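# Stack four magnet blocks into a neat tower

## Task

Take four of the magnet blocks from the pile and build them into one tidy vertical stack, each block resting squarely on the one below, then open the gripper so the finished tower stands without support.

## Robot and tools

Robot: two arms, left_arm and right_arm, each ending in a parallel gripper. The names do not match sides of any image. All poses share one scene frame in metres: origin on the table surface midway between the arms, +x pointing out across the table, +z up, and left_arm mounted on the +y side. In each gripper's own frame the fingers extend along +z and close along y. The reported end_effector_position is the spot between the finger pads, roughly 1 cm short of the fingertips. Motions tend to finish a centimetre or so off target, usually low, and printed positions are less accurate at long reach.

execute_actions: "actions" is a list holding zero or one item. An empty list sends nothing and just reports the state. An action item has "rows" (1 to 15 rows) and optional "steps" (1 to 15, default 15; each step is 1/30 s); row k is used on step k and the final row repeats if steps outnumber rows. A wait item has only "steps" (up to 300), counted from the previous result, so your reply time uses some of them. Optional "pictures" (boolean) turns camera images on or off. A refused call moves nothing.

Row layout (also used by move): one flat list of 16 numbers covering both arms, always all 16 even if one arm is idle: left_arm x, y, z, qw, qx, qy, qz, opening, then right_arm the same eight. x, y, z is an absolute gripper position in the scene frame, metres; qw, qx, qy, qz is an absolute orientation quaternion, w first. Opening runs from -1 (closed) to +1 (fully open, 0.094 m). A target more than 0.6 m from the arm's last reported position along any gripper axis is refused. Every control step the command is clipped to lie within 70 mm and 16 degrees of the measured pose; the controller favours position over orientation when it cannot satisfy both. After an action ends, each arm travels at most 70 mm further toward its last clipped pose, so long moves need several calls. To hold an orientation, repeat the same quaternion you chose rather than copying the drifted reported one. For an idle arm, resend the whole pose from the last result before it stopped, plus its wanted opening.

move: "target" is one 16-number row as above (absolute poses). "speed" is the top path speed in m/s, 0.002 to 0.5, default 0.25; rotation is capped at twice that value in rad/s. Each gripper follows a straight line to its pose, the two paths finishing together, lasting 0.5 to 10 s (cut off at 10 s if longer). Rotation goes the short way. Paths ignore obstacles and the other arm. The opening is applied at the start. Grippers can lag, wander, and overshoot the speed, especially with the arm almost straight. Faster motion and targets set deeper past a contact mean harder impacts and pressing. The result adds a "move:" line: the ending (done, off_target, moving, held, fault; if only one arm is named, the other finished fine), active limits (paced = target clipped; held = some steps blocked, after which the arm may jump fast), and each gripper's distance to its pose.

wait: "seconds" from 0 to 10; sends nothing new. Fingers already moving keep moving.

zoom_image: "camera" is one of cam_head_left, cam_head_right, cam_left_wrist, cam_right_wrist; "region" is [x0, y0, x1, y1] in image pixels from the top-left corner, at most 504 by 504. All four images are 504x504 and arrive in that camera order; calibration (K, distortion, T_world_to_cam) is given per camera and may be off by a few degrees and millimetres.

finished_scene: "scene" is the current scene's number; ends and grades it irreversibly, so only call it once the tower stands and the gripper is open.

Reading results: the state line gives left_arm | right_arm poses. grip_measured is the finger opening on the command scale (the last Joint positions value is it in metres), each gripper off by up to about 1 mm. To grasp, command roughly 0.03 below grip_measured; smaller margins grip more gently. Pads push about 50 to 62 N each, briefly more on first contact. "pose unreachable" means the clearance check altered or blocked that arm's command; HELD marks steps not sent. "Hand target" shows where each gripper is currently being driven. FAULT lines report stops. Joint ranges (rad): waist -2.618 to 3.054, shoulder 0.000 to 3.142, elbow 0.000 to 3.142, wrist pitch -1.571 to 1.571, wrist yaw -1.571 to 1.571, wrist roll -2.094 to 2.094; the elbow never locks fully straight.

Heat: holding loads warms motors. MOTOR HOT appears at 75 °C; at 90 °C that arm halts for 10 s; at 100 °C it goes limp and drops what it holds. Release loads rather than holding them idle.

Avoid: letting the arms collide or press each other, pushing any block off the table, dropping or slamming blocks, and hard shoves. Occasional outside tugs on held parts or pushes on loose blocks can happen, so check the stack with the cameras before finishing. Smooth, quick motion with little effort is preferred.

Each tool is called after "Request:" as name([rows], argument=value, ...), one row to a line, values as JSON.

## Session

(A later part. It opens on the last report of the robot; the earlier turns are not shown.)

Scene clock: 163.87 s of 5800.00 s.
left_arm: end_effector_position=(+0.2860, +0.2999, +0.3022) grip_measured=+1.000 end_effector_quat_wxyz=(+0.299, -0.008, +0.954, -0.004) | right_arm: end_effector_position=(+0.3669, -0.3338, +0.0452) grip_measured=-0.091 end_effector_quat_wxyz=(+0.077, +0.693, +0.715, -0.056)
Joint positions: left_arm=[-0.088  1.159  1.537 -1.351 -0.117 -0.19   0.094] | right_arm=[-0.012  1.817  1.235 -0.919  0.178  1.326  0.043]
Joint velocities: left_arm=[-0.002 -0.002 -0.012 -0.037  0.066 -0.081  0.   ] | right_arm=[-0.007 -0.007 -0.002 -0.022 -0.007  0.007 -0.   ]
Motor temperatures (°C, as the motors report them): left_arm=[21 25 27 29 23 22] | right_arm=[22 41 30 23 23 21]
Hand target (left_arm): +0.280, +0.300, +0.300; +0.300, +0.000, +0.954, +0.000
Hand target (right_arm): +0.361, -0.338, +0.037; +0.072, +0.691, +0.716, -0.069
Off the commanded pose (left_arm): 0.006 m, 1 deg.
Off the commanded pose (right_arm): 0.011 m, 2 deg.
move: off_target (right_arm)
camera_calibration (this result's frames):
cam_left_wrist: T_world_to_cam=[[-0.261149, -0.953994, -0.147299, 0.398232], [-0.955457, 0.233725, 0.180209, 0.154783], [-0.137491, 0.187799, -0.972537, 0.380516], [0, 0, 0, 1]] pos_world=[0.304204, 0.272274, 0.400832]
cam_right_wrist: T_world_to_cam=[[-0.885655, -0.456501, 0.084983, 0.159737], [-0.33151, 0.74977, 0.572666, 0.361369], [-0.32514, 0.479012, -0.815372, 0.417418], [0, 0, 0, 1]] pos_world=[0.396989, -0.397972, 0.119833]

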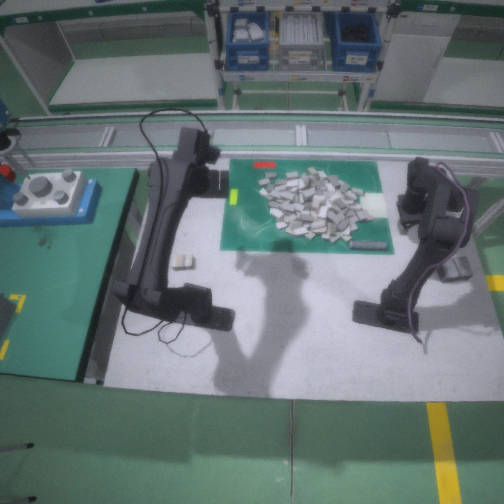

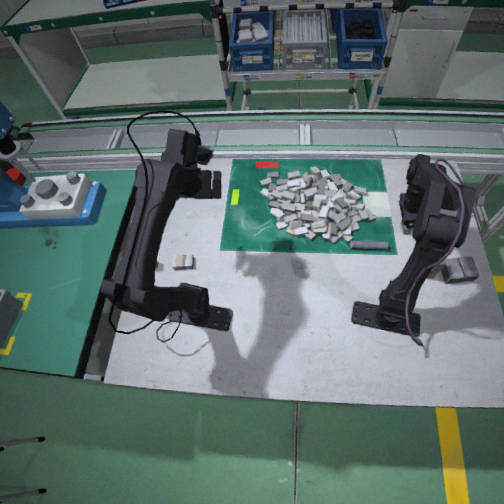

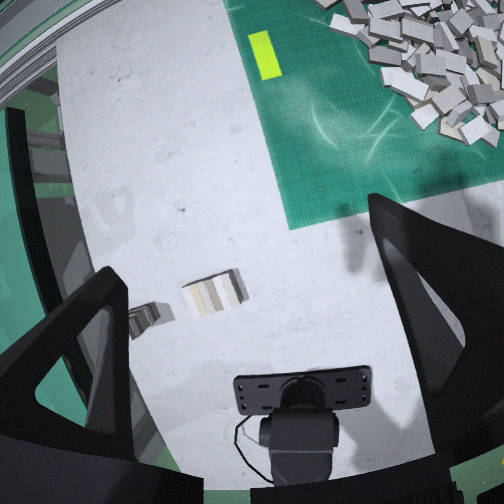

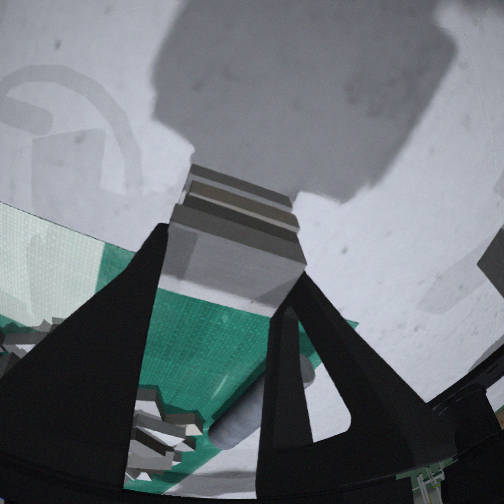

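Request:
move(target=[0.28,0.30,0.30,0.3,0,0.954,0,1, 0.358,-0.330,0.038,0.0719,0.691,0.7157,-0.0695,-0.165], speed=0.02)

Request:
zoom_image(camera="cam_right_wrist", region=[120,110,360,350])

Scene clock: 166.03 s of 5800.00 s.
left_arm: end_effector_position=(+0.2860, +0.2999, +0.3022) grip_measured=+1.000 end_effector_quat_wxyz=(+0.299, -0.008, +0.954, -0.004) | right_arm: end_effector_position=(+0.3634, -0.3311, +0.0417) grip_measured=-0.091 end_effector_quat_wxyz=(+0.073, +0.691, +0.716, -0.060)
Joint positions: left_arm=[-0.088  1.159  1.537 -1.351 -0.117 -0.19   0.094] | right_arm=[-0.004  1.817  1.221 -0.916  0.181  1.33   0.043]
Joint velocities: left_arm=[-0.002 -0.002  0.007 -0.037 -0.007 -0.007  0.   ] | right_arm=[ 0.012 -0.007  0.017 -0.051 -0.007 -0.066 -0.   ]
Motor temperatures (°C, as the motors report them): left_arm=[21 25 27 29 23 22] | right_arm=[22 41 30 23 23 21]
Hand target (left_arm): +0.280, +0.300, +0.300; +0.300, +0.000, +0.954, +0.000
Hand target (right_arm): +0.358, -0.330, +0.038; +0.072, +0.691, +0.716, -0.070
Off the commanded pose (left_arm): 0.006 m, 1 deg.
Off the commanded pose (right_arm): 0.007 m, 1 deg.
move: done
camera_calibration (this result's frames):
cam_left_wrist: T_world_to_cam=[[-0.261149, -0.953994, -0.147299, 0.398232], [-0.955457, 0.233725, 0.180209, 0.154783], [-0.137491, 0.187799, -0.972537, 0.380516], [0, 0, 0, 1]] pos_world=[0.304204, 0.272274, 0.400832]
cam_right_wrist: T_world_to_cam=[[-0.883289, -0.459056, 0.0952307, 0.156137], [-0.327198, 0.749076, 0.576044, 0.358225], [-0.335771, 0.477654, -0.811853, 0.415362], [0, 0, 0, 1]] pos_world=[0.394591, -0.395062, 0.11599]

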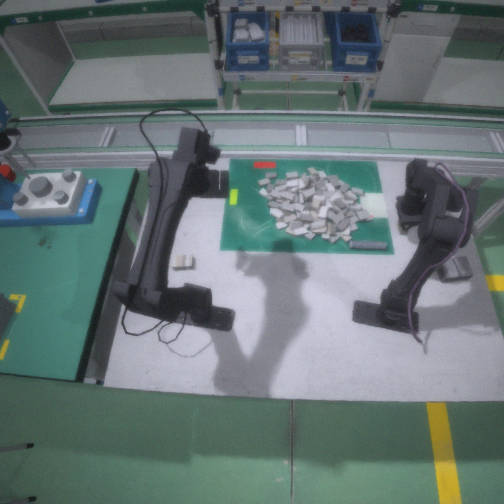

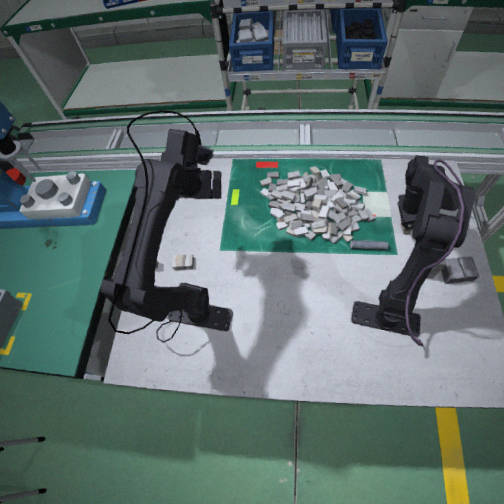

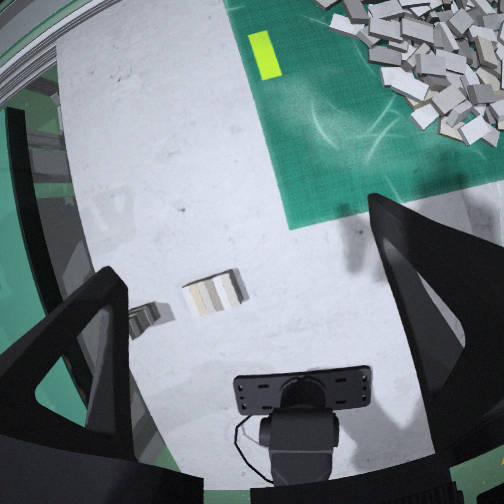

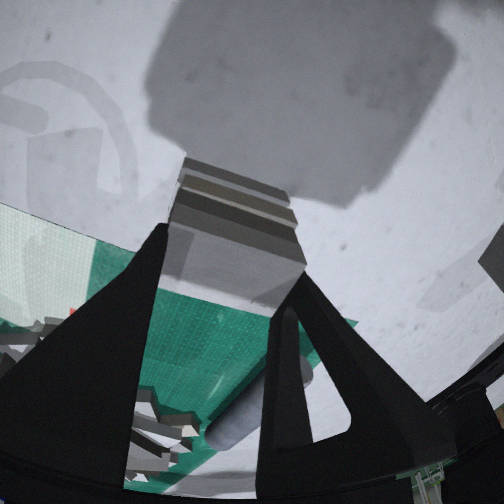

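Region (120, 110, 360, 350) of cam_right_wrist's 504x504 image, scaled by 2.100, with more detail than that image has.

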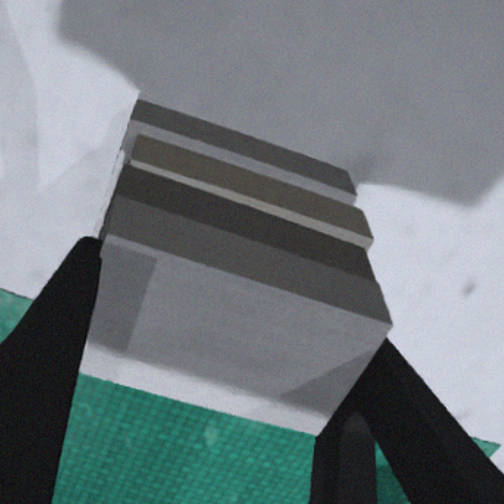

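Request:
move(target=[0.28,0.30,0.30,0.3,0,0.954,0,1, 0.363,-0.331,0.041,0.0719,0.691,0.7157,-0.0695,0.12], speed=0.02)

Request:
move(target=[0.28,0.30,0.30,0.3,0,0.954,0,1, 0.363,-0.331,0.075,0.0719,0.691,0.7157,-0.0695,0.12], speed=0.15)

Request:
move(target=[0.28,0.30,0.30,0.3,0,0.954,0,1, 0.367,-0.333,0.075,0.1,-0.015,0.995,0,-0.1], speed=0.4)

Scene clock: 168.87 s of 5800.00 s.
left_arm: end_effector_position=(+0.2860, +0.2999, +0.3022) grip_measured=+1.000 end_effector_quat_wxyz=(+0.299, -0.008, +0.954, -0.004) | right_arm: end_effector_position=(+0.3634, -0.3311, +0.0417) grip_measured=+0.118 end_effector_quat_wxyz=(+0.073, +0.692, +0.716, -0.060)
Joint positions: left_arm=[-0.088  1.159  1.537 -1.351 -0.117 -0.19   0.094] | right_arm=[-0.004  1.817  1.221 -0.916  0.181  1.331  0.053]
Joint velocities: left_arm=[-0.002  0.002  0.012 -0.051  0.022 -0.051  0.   ] | right_arm=[-0.002  0.002  0.027 -0.037 -0.007  0.081 -0.001]
Motor temperatures (°C, as the motors report them): left_arm=[21 25 27 29 23 22] | right_arm=[22 41 30 23 23 21]
Hand target (left_arm): +0.280, +0.300, +0.300; +0.300, +0.000, +0.954, +0.000
Hand target (right_arm): +0.363, -0.331, +0.041; +0.072, +0.691, +0.716, -0.069
Off the commanded pose (left_arm): 0.006 m, 1 deg.
Off the commanded pose (right_arm): 0.001 m, 1 deg.
move: done
camera_calibration (this result's frames):
cam_left_wrist: T_world_to_cam=[[-0.261149, -0.953994, -0.147299, 0.398232], [-0.955457, 0.233725, 0.180209, 0.154783], [-0.137491, 0.187799, -0.972537, 0.380516], [0, 0, 0, 1]] pos_world=[0.304204, 0.272274, 0.400832]
cam_right_wrist: T_world_to_cam=[[-0.883824, -0.458065, 0.0950301, 0.156668], [-0.32648, 0.749429, 0.575992, 0.358083], [-0.33506, 0.47805, -0.811913, 0.415237], [0, 0, 0, 1]] pos_world=[0.394504, -0.395098, 0.115996]

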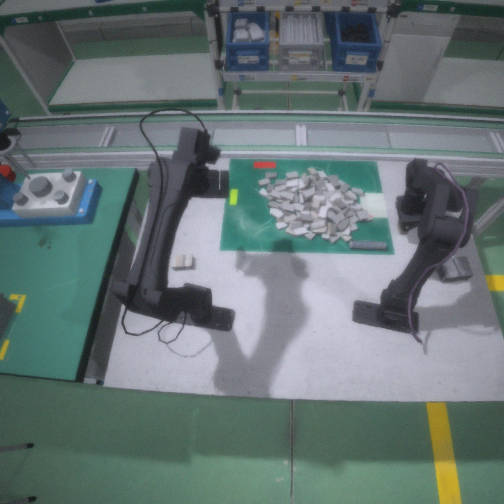

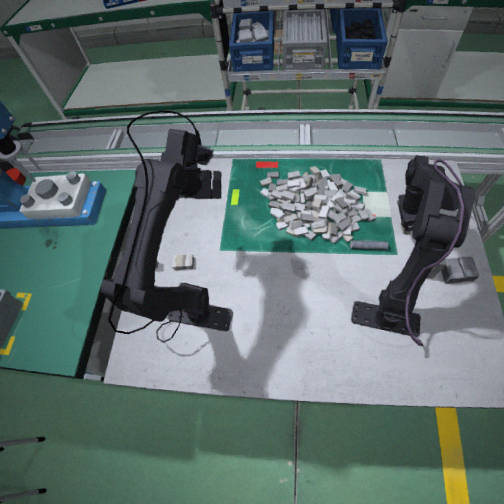

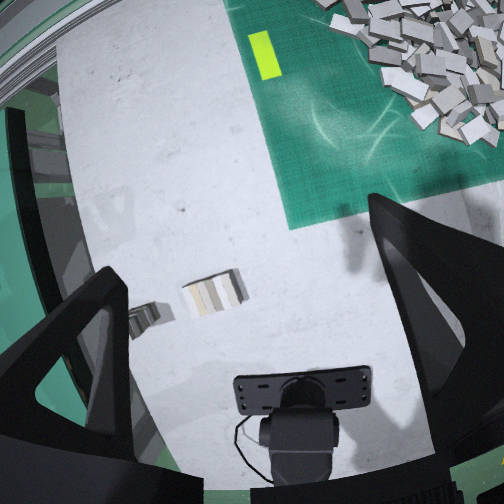

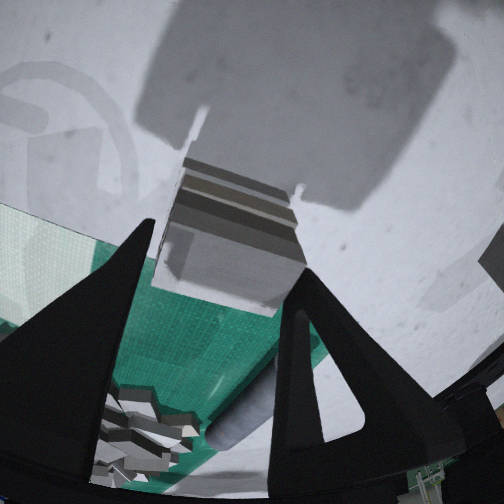

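Scene clock: 169.83 s of 5800.00 s.
left_arm: end_effector_position=(+0.2860, +0.2999, +0.3022) grip_measured=+1.000 end_effector_quat_wxyz=(+0.299, -0.008, +0.954, -0.004) | right_arm: end_effector_position=(+0.3617, -0.3308, +0.0662) grip_measured=+0.118 end_effector_quat_wxyz=(+0.064, +0.691, +0.717, -0.067)
Joint positions: left_arm=[-0.088  1.159  1.537 -1.351 -0.117 -0.19   0.094] | right_arm=[-0.004  1.802  1.305 -1.038  0.181  1.331  0.053]
Joint velocities: left_arm=[ 0.007  0.017 -0.012 -0.037 -0.007  0.007  0.   ] | right_arm=[-0.007  0.002 -0.002  0.022 -0.007  0.022  0.001]
Motor temperatures (°C, as the motors report them): left_arm=[21 25 27 29 23 22] | right_arm=[22 41 30 23 23 21]
Hand target (left_arm): +0.280, +0.300, +0.300; +0.300, +0.000, +0.954, +0.000
Hand target (right_arm): +0.363, -0.331, +0.075; +0.072, +0.691, +0.716, -0.069
Off the commanded pose (left_arm): 0.006 m, 1 deg.
Off the commanded pose (right_arm): 0.009 m, 1 deg.
move: done
camera_calibration (this result's frames):
cam_left_wrist: T_world_to_cam=[[-0.261149, -0.953994, -0.147299, 0.398232], [-0.955457, 0.233725, 0.180209, 0.154783], [-0.137491, 0.187799, -0.972537, 0.380516], [0, 0, 0, 1]] pos_world=[0.304204, 0.272274, 0.400832]
cam_right_wrist: T_world_to_cam=[[-0.881491, -0.458482, 0.112994, 0.150733], [-0.313384, 0.747018, 0.586306, 0.336958], [-0.353219, 0.481413, -0.80217, 0.44143], [0, 0, 0, 1]] pos_world=[0.394388, -0.395115, 0.13951]

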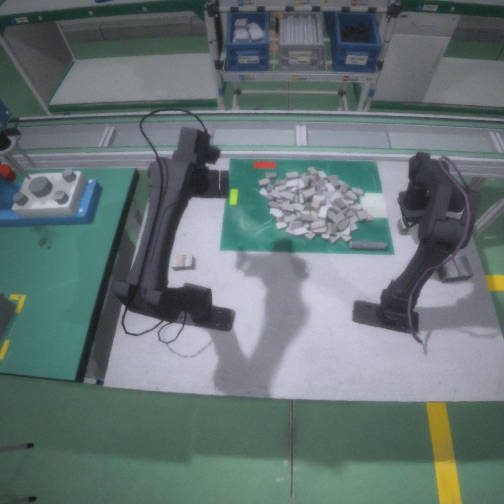

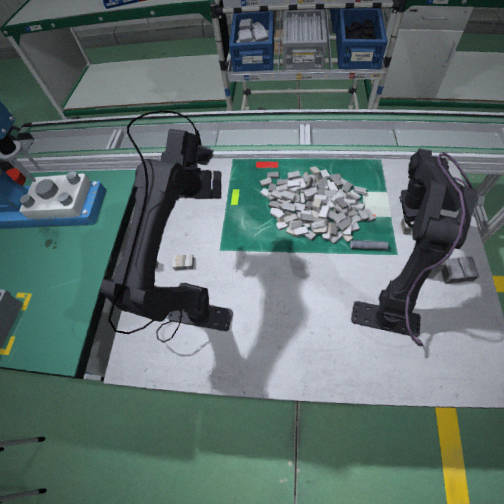

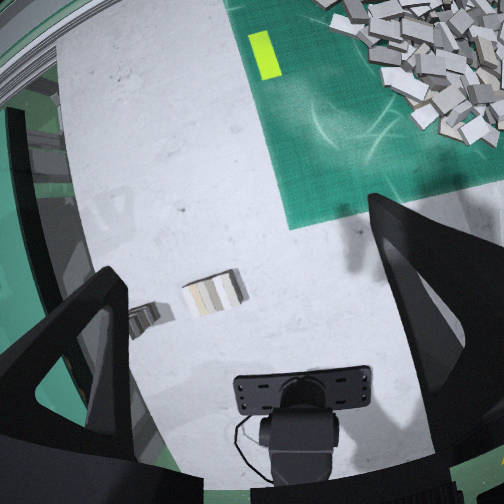

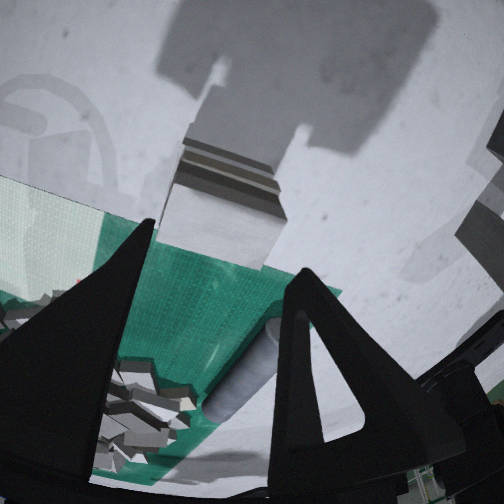

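Scene clock: 172.50 s of 5800.00 s.
left_arm: end_effector_position=(+0.2860, +0.2999, +0.3022) grip_measured=+1.000 end_effector_quat_wxyz=(+0.299, -0.008, +0.954, -0.004) | right_arm: end_effector_position=(+0.3693, -0.3327, +0.0729) grip_measured=-0.099 end_effector_quat_wxyz=(+0.100, -0.013, +0.995, -0.004)
Joint positions: left_arm=[-0.088  1.159  1.537 -1.351 -0.117 -0.19   0.094] | right_arm=[-0.129  1.69   1.192 -0.882 -0.057 -0.345  0.042]
Joint velocities: left_arm=[-0.007 -0.007  0.012 -0.037  0.007  0.037  0.   ] | right_arm=[ 0.007 -0.002 -0.007  0.051  0.037  0.037  0.   ]
Motor temperatures (°C, as the motors report them): left_arm=[21 25 27 29 23 22] | right_arm=[22 41 30 23 23 21]
Hand target (left_arm): +0.280, +0.300, +0.300; +0.300, +0.000, +0.954, +0.000
Hand target (right_arm): +0.367, -0.332, +0.074; +0.101, -0.015, +0.995, +0.001
Off the commanded pose (left_arm): 0.006 m, 1 deg.
Off the commanded pose (right_arm): 0.003 m, 1 deg.
move: done
camera_calibration (this result's frames):
cam_left_wrist: T_world_to_cam=[[-0.261149, -0.953994, -0.147299, 0.398232], [-0.955457, 0.233725, 0.180209, 0.154783], [-0.137491, 0.187799, -0.972537, 0.380516], [0, 0, 0, 1]] pos_world=[0.304204, 0.272274, 0.400832]
cam_right_wrist: T_world_to_cam=[[0.447444, -0.885864, 0.122631, -0.477847], [-0.759136, -0.303736, 0.575723, 0.152687], [-0.472765, -0.350697, -0.808396, 0.218225], [0, 0, 0, 1]] pos_world=[0.432889, -0.3004, 0.147106]

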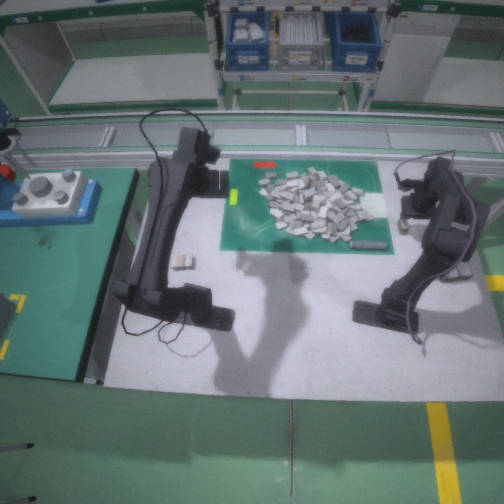

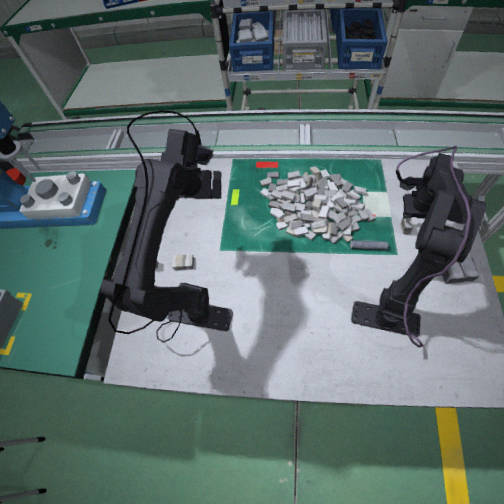

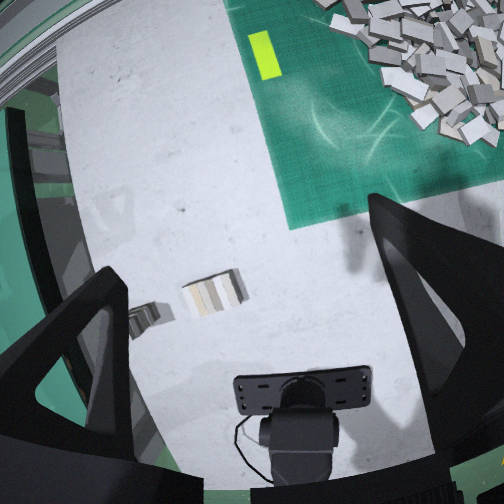

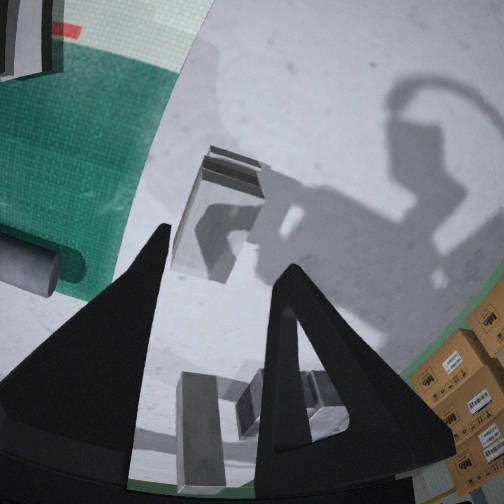

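Request:
move(target=[0.28,0.30,0.30,0.3,0,0.954,0,1, 0.363,-0.329,0.006,0.1,-0.015,0.995,0,-0.1], speed=0.07)

Scene clock: 175.07 s of 5800.00 s.
left_arm: end_effector_position=(+0.2860, +0.2999, +0.3022) grip_measured=+1.000 end_effector_quat_wxyz=(+0.299, -0.008, +0.954, -0.004) | right_arm: end_effector_position=(+0.3668, -0.3317, +0.0140) grip_measured=-0.099 end_effector_quat_wxyz=(+0.108, -0.015, +0.994, -0.007)
Joint positions: left_arm=[-0.088  1.159  1.537 -1.351 -0.117 -0.19   0.094] | right_arm=[-0.129  1.75   1.007 -0.618 -0.058 -0.348  0.042]
Joint velocities: left_arm=[ 0.017  0.002 -0.017  0.081  0.081 -0.037  0.   ] | right_arm=[ 0.007 -0.017 -0.007  0.051  0.051 -0.037 -0.002]
Motor temperatures (°C, as the motors report them): left_arm=[21 25 27 29 23 22] | right_arm=[22 41 30 23 23 21]
Hand target (left_arm): +0.280, +0.300, +0.300; +0.300, +0.000, +0.954, +0.000
Hand target (right_arm): +0.362, -0.329, +0.006; +0.100, -0.015, +0.995, +0.000
Off the commanded pose (left_arm): 0.006 m, 1 deg.
Off the commanded pose (right_arm): 0.009 m, 1 deg.
move: done
camera_calibration (this result's frames):
cam_left_wrist: T_world_to_cam=[[-0.261149, -0.953994, -0.147299, 0.398232], [-0.955457, 0.233725, 0.180209, 0.154783], [-0.137491, 0.187799, -0.972537, 0.380516], [0, 0, 0, 1]] pos_world=[0.304204, 0.272274, 0.400832]
cam_right_wrist: T_world_to_cam=[[0.447671, -0.883911, 0.135249, -0.468204], [-0.768108, -0.302682, 0.564263, 0.188751], [-0.457821, -0.35649, -0.814441, 0.162448], [0, 0, 0, 1]] pos_world=[0.428955, -0.298809, 0.0891228]

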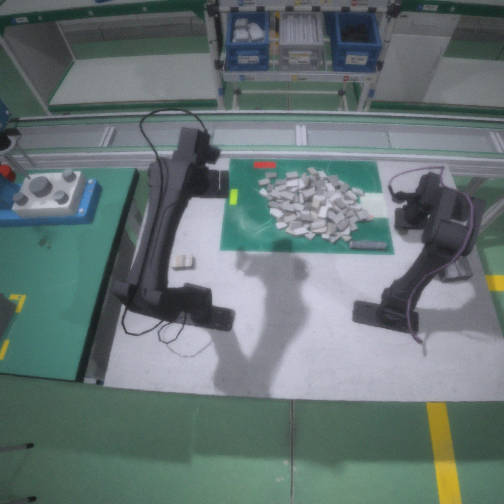

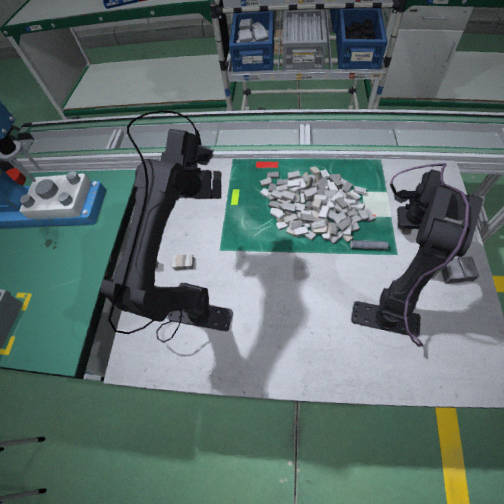

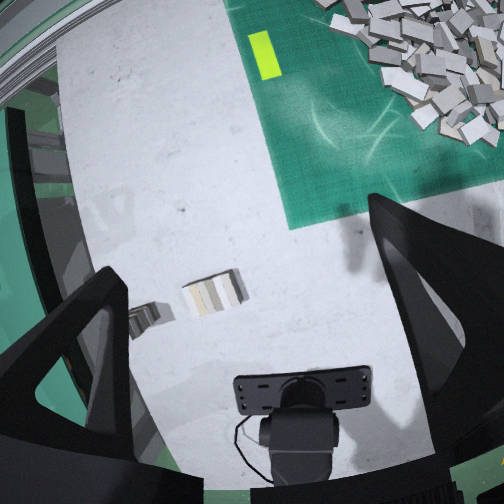

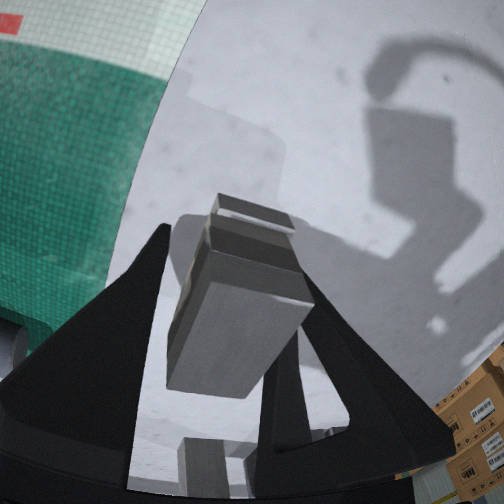

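Request:
move(target=[0.28,0.30,0.30,0.3,0,0.954,0,1, 0.366,-0.331,0.013,0.1,-0.015,0.995,0,-0.495], speed=0.02)

Request:
move(target=[0.28,0.30,0.30,0.3,0,0.954,0,1, 0.366,-0.331,0.013,0.1,-0.015,0.995,0,-0.1], speed=0.02)

Request:
move(target=[0.28,0.30,0.30,0.3,0,0.954,0,1, 0.366,-0.331,0.09,0.1,-0.015,0.995,0,-0.1], speed=0.15)

Request:
zoom_image(camera="cam_right_wrist", region=[130,90,370,330])

Scene clock: 177.87 s of 5800.00 s.
left_arm: end_effector_position=(+0.2860, +0.2999, +0.3022) grip_measured=+1.000 end_effector_quat_wxyz=(+0.299, -0.008, +0.954, -0.004) | right_arm: end_effector_position=(+0.3670, -0.3323, +0.0141) grip_measured=-0.476 end_effector_quat_wxyz=(+0.108, -0.015, +0.994, -0.009)
Joint positions: left_arm=[-0.088  1.159  1.537 -1.351 -0.117 -0.19   0.094] | right_arm=[-0.129  1.75   1.007 -0.617 -0.055 -0.348  0.025]
Joint velocities: left_arm=[-0.007  0.012 -0.007 -0.066  0.007 -0.051  0.   ] | right_arm=[-0.012 -0.002 -0.012 -0.037  0.051 -0.007 -0.   ]
Motor temperatures (°C, as the motors report them): left_arm=[21 25 27 29 23 22] | right_arm=[22 41 30 23 23 21]
Hand target (left_arm): +0.280, +0.300, +0.300; +0.300, +0.000, +0.954, +0.000
Hand target (right_arm): +0.366, -0.331, +0.013; +0.100, -0.015, +0.995, -0.000
Off the commanded pose (left_arm): 0.006 m, 1 deg.
Off the commanded pose (right_arm): 0.002 m, 1 deg.
move: done
camera_calibration (this result's frames):
cam_left_wrist: T_world_to_cam=[[-0.261149, -0.953994, -0.147299, 0.398232], [-0.955457, 0.233725, 0.180209, 0.154783], [-0.137491, 0.187799, -0.972537, 0.380516], [0, 0, 0, 1]] pos_world=[0.304204, 0.272274, 0.400832]
cam_right_wrist: T_world_to_cam=[[0.44704, -0.883742, 0.138401, -0.468612], [-0.76858, -0.300321, 0.564882, 0.189622], [-0.457645, -0.358897, -0.813482, 0.161467], [0, 0, 0, 1]] pos_world=[0.429123, -0.299234, 0.089093]

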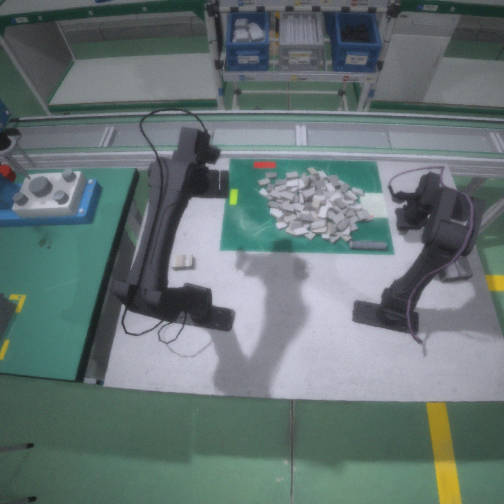

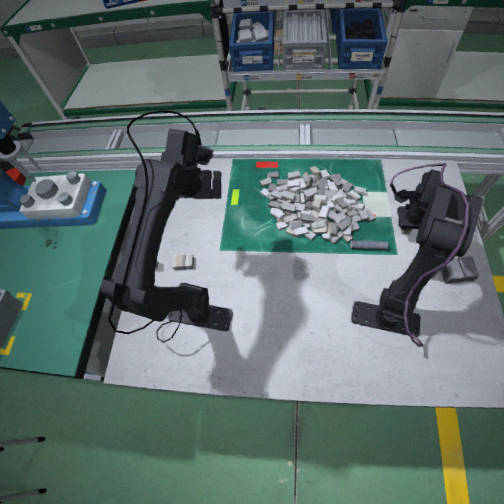

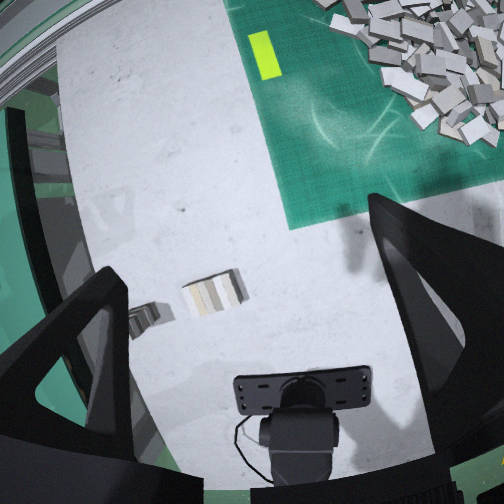

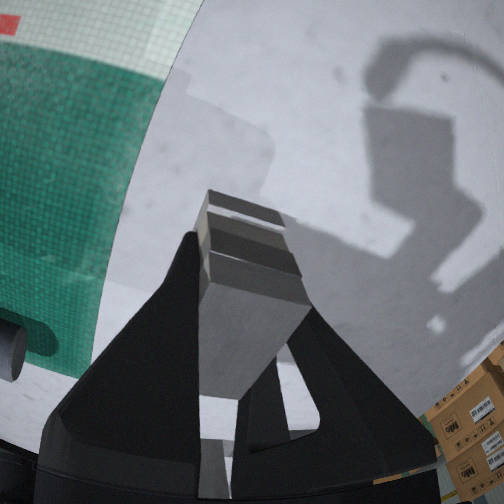

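Scene clock: 178.70 s of 5800.00 s.
left_arm: end_effector_position=(+0.2860, +0.2999, +0.3022) grip_measured=+1.000 end_effector_quat_wxyz=(+0.299, -0.008, +0.954, -0.004) | right_arm: end_effector_position=(+0.3662, -0.3321, +0.0139) grip_measured=-0.101 end_effector_quat_wxyz=(+0.107, -0.015, +0.994, -0.008)
Joint positions: left_arm=[-0.088  1.159  1.537 -1.351 -0.117 -0.19   0.094] | right_arm=[-0.129  1.75   1.007 -0.62  -0.055 -0.348  0.042]
Joint velocities: left_arm=[ 0.017 -0.022 -0.007  0.022  0.022 -0.022  0.   ] | right_arm=[-0.002  0.007 -0.012  0.022  0.051 -0.037 -0.   ]
Motor temperatures (°C, as the motors report them): left_arm=[21 25 27 29 23 22] | right_arm=[22 41 30 23 23 21]
Hand target (left_arm): +0.280, +0.300, +0.300; +0.300, +0.000, +0.954, +0.000
Hand target (right_arm): +0.366, -0.331, +0.013; +0.100, -0.015, +0.995, -0.000
Off the commanded pose (left_arm): 0.006 m, 1 deg.
Off the commanded pose (right_arm): 0.001 m, 1 deg.
move: done
camera_calibration (this result's frames):
cam_left_wrist: T_world_to_cam=[[-0.261149, -0.953994, -0.147299, 0.398232], [-0.955457, 0.233725, 0.180209, 0.154783], [-0.137491, 0.187799, -0.972537, 0.380516], [0, 0, 0, 1]] pos_world=[0.304204, 0.272274, 0.400832]
cam_right_wrist: T_world_to_cam=[[0.447487, -0.883892, 0.135979, -0.468179], [-0.766738, -0.30094, 0.567052, 0.188284], [-0.460291, -0.358008, -0.812381, 0.162306], [0, 0, 0, 1]] pos_world=[0.428576, -0.299051, 0.08875]

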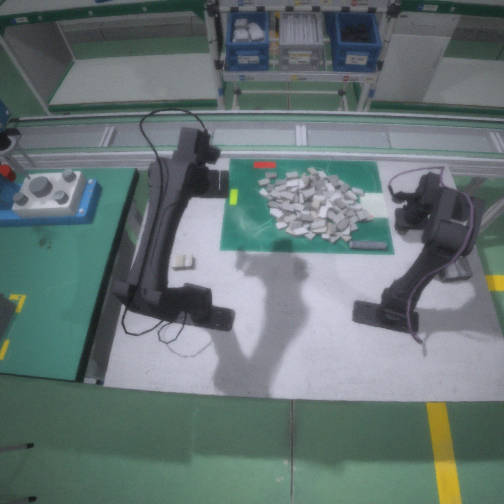

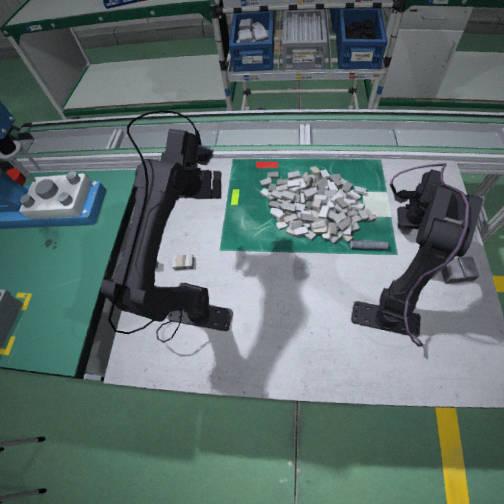

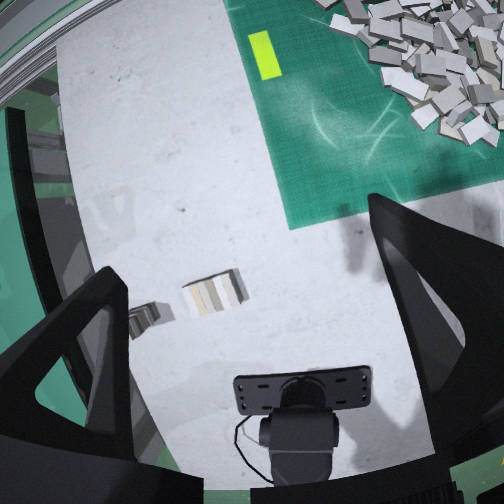

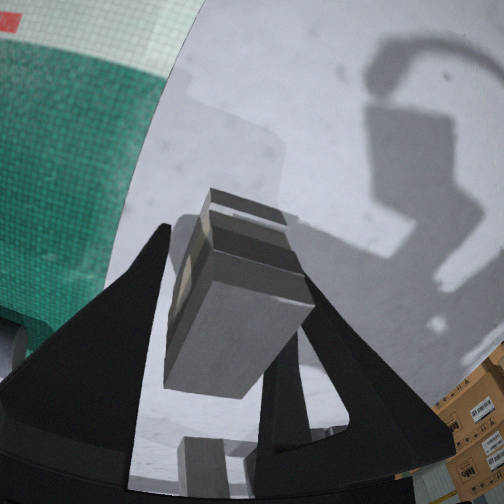

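Scene clock: 179.90 s of 5800.00 s.
left_arm: end_effector_position=(+0.2860, +0.2999, +0.3022) grip_measured=+1.000 end_effector_quat_wxyz=(+0.299, -0.008, +0.954, -0.004) | right_arm: end_effector_position=(+0.3662, -0.3321, +0.0828) grip_measured=-0.101 end_effector_quat_wxyz=(+0.096, -0.014, +0.995, -0.004)
Joint positions: left_arm=[-0.088  1.159  1.537 -1.351 -0.117 -0.19   0.094] | right_arm=[-0.129  1.675  1.217 -0.929 -0.055 -0.348  0.042]
Joint velocities: left_arm=[ 0.007 -0.007  0.002  0.037  0.081  0.051  0.   ] | right_arm=[-0.012 -0.007 -0.012 -0.081  0.037  0.051 -0.   ]
Motor temperatures (°C, as the motors report them): left_arm=[21 25 27 29 23 22] | right_arm=[22 41 30 23 23 21]
Hand target (left_arm): +0.280, +0.300, +0.300; +0.300, +0.000, +0.954, +0.000
Hand target (right_arm): +0.367, -0.331, +0.090; +0.100, -0.015, +0.995, -0.000
Off the commanded pose (left_arm): 0.006 m, 1 deg.
Off the commanded pose (right_arm): 0.007 m, 1 deg.
move: done
camera_calibration (this result's frames):
cam_left_wrist: T_world_to_cam=[[-0.261149, -0.953994, -0.147299, 0.398232], [-0.955457, 0.233725, 0.180209, 0.154783], [-0.137491, 0.187799, -0.972537, 0.380516], [0, 0, 0, 1]] pos_world=[0.304204, 0.272274, 0.400832]
cam_right_wrist: T_world_to_cam=[[0.450262, -0.884824, 0.119793, -0.477539], [-0.754279, -0.305125, 0.581344, 0.142065], [-0.477836, -0.352114, -0.804791, 0.226055], [0, 0, 0, 1]] pos_world=[0.430191, -0.299593, 0.156545]

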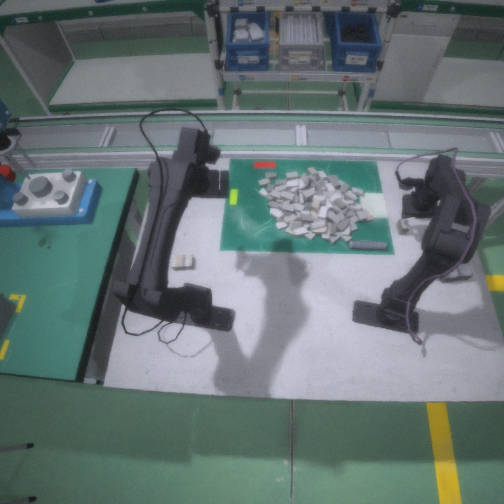

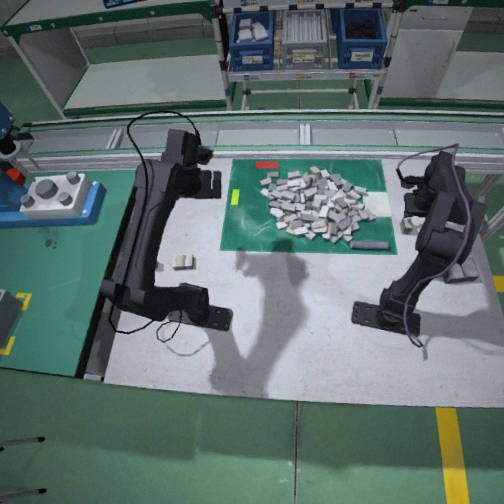

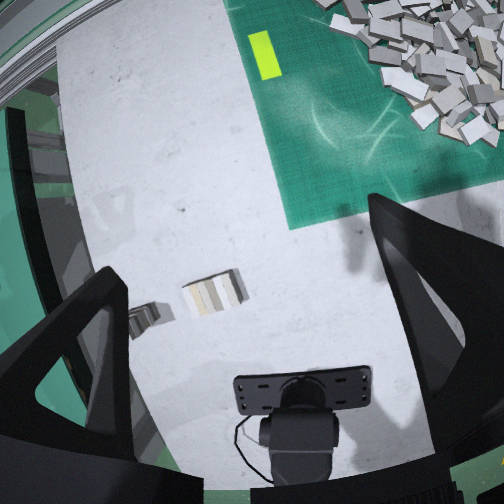

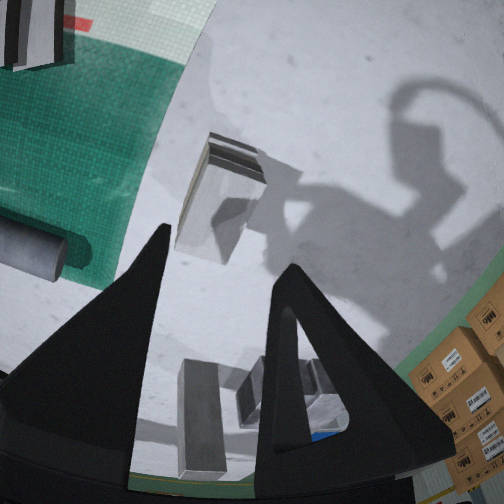

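Region (130, 90, 370, 330) of cam_right_wrist's 504x504 image, scaled by 2.100, with more detail than that image has.

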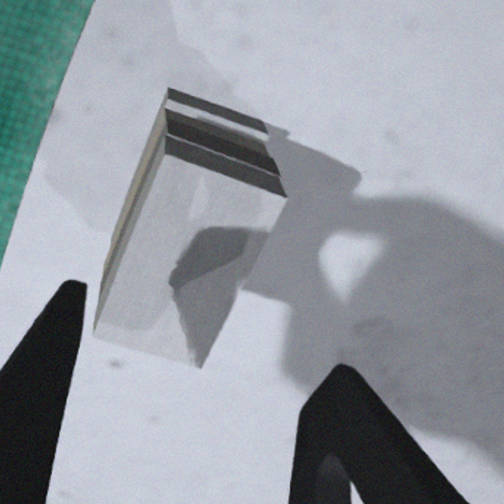

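Stack is square laterally, about 2 mm off lengthwise at the base.

Request:
finished_scene(scene=2)

The scene is finished: the task was done.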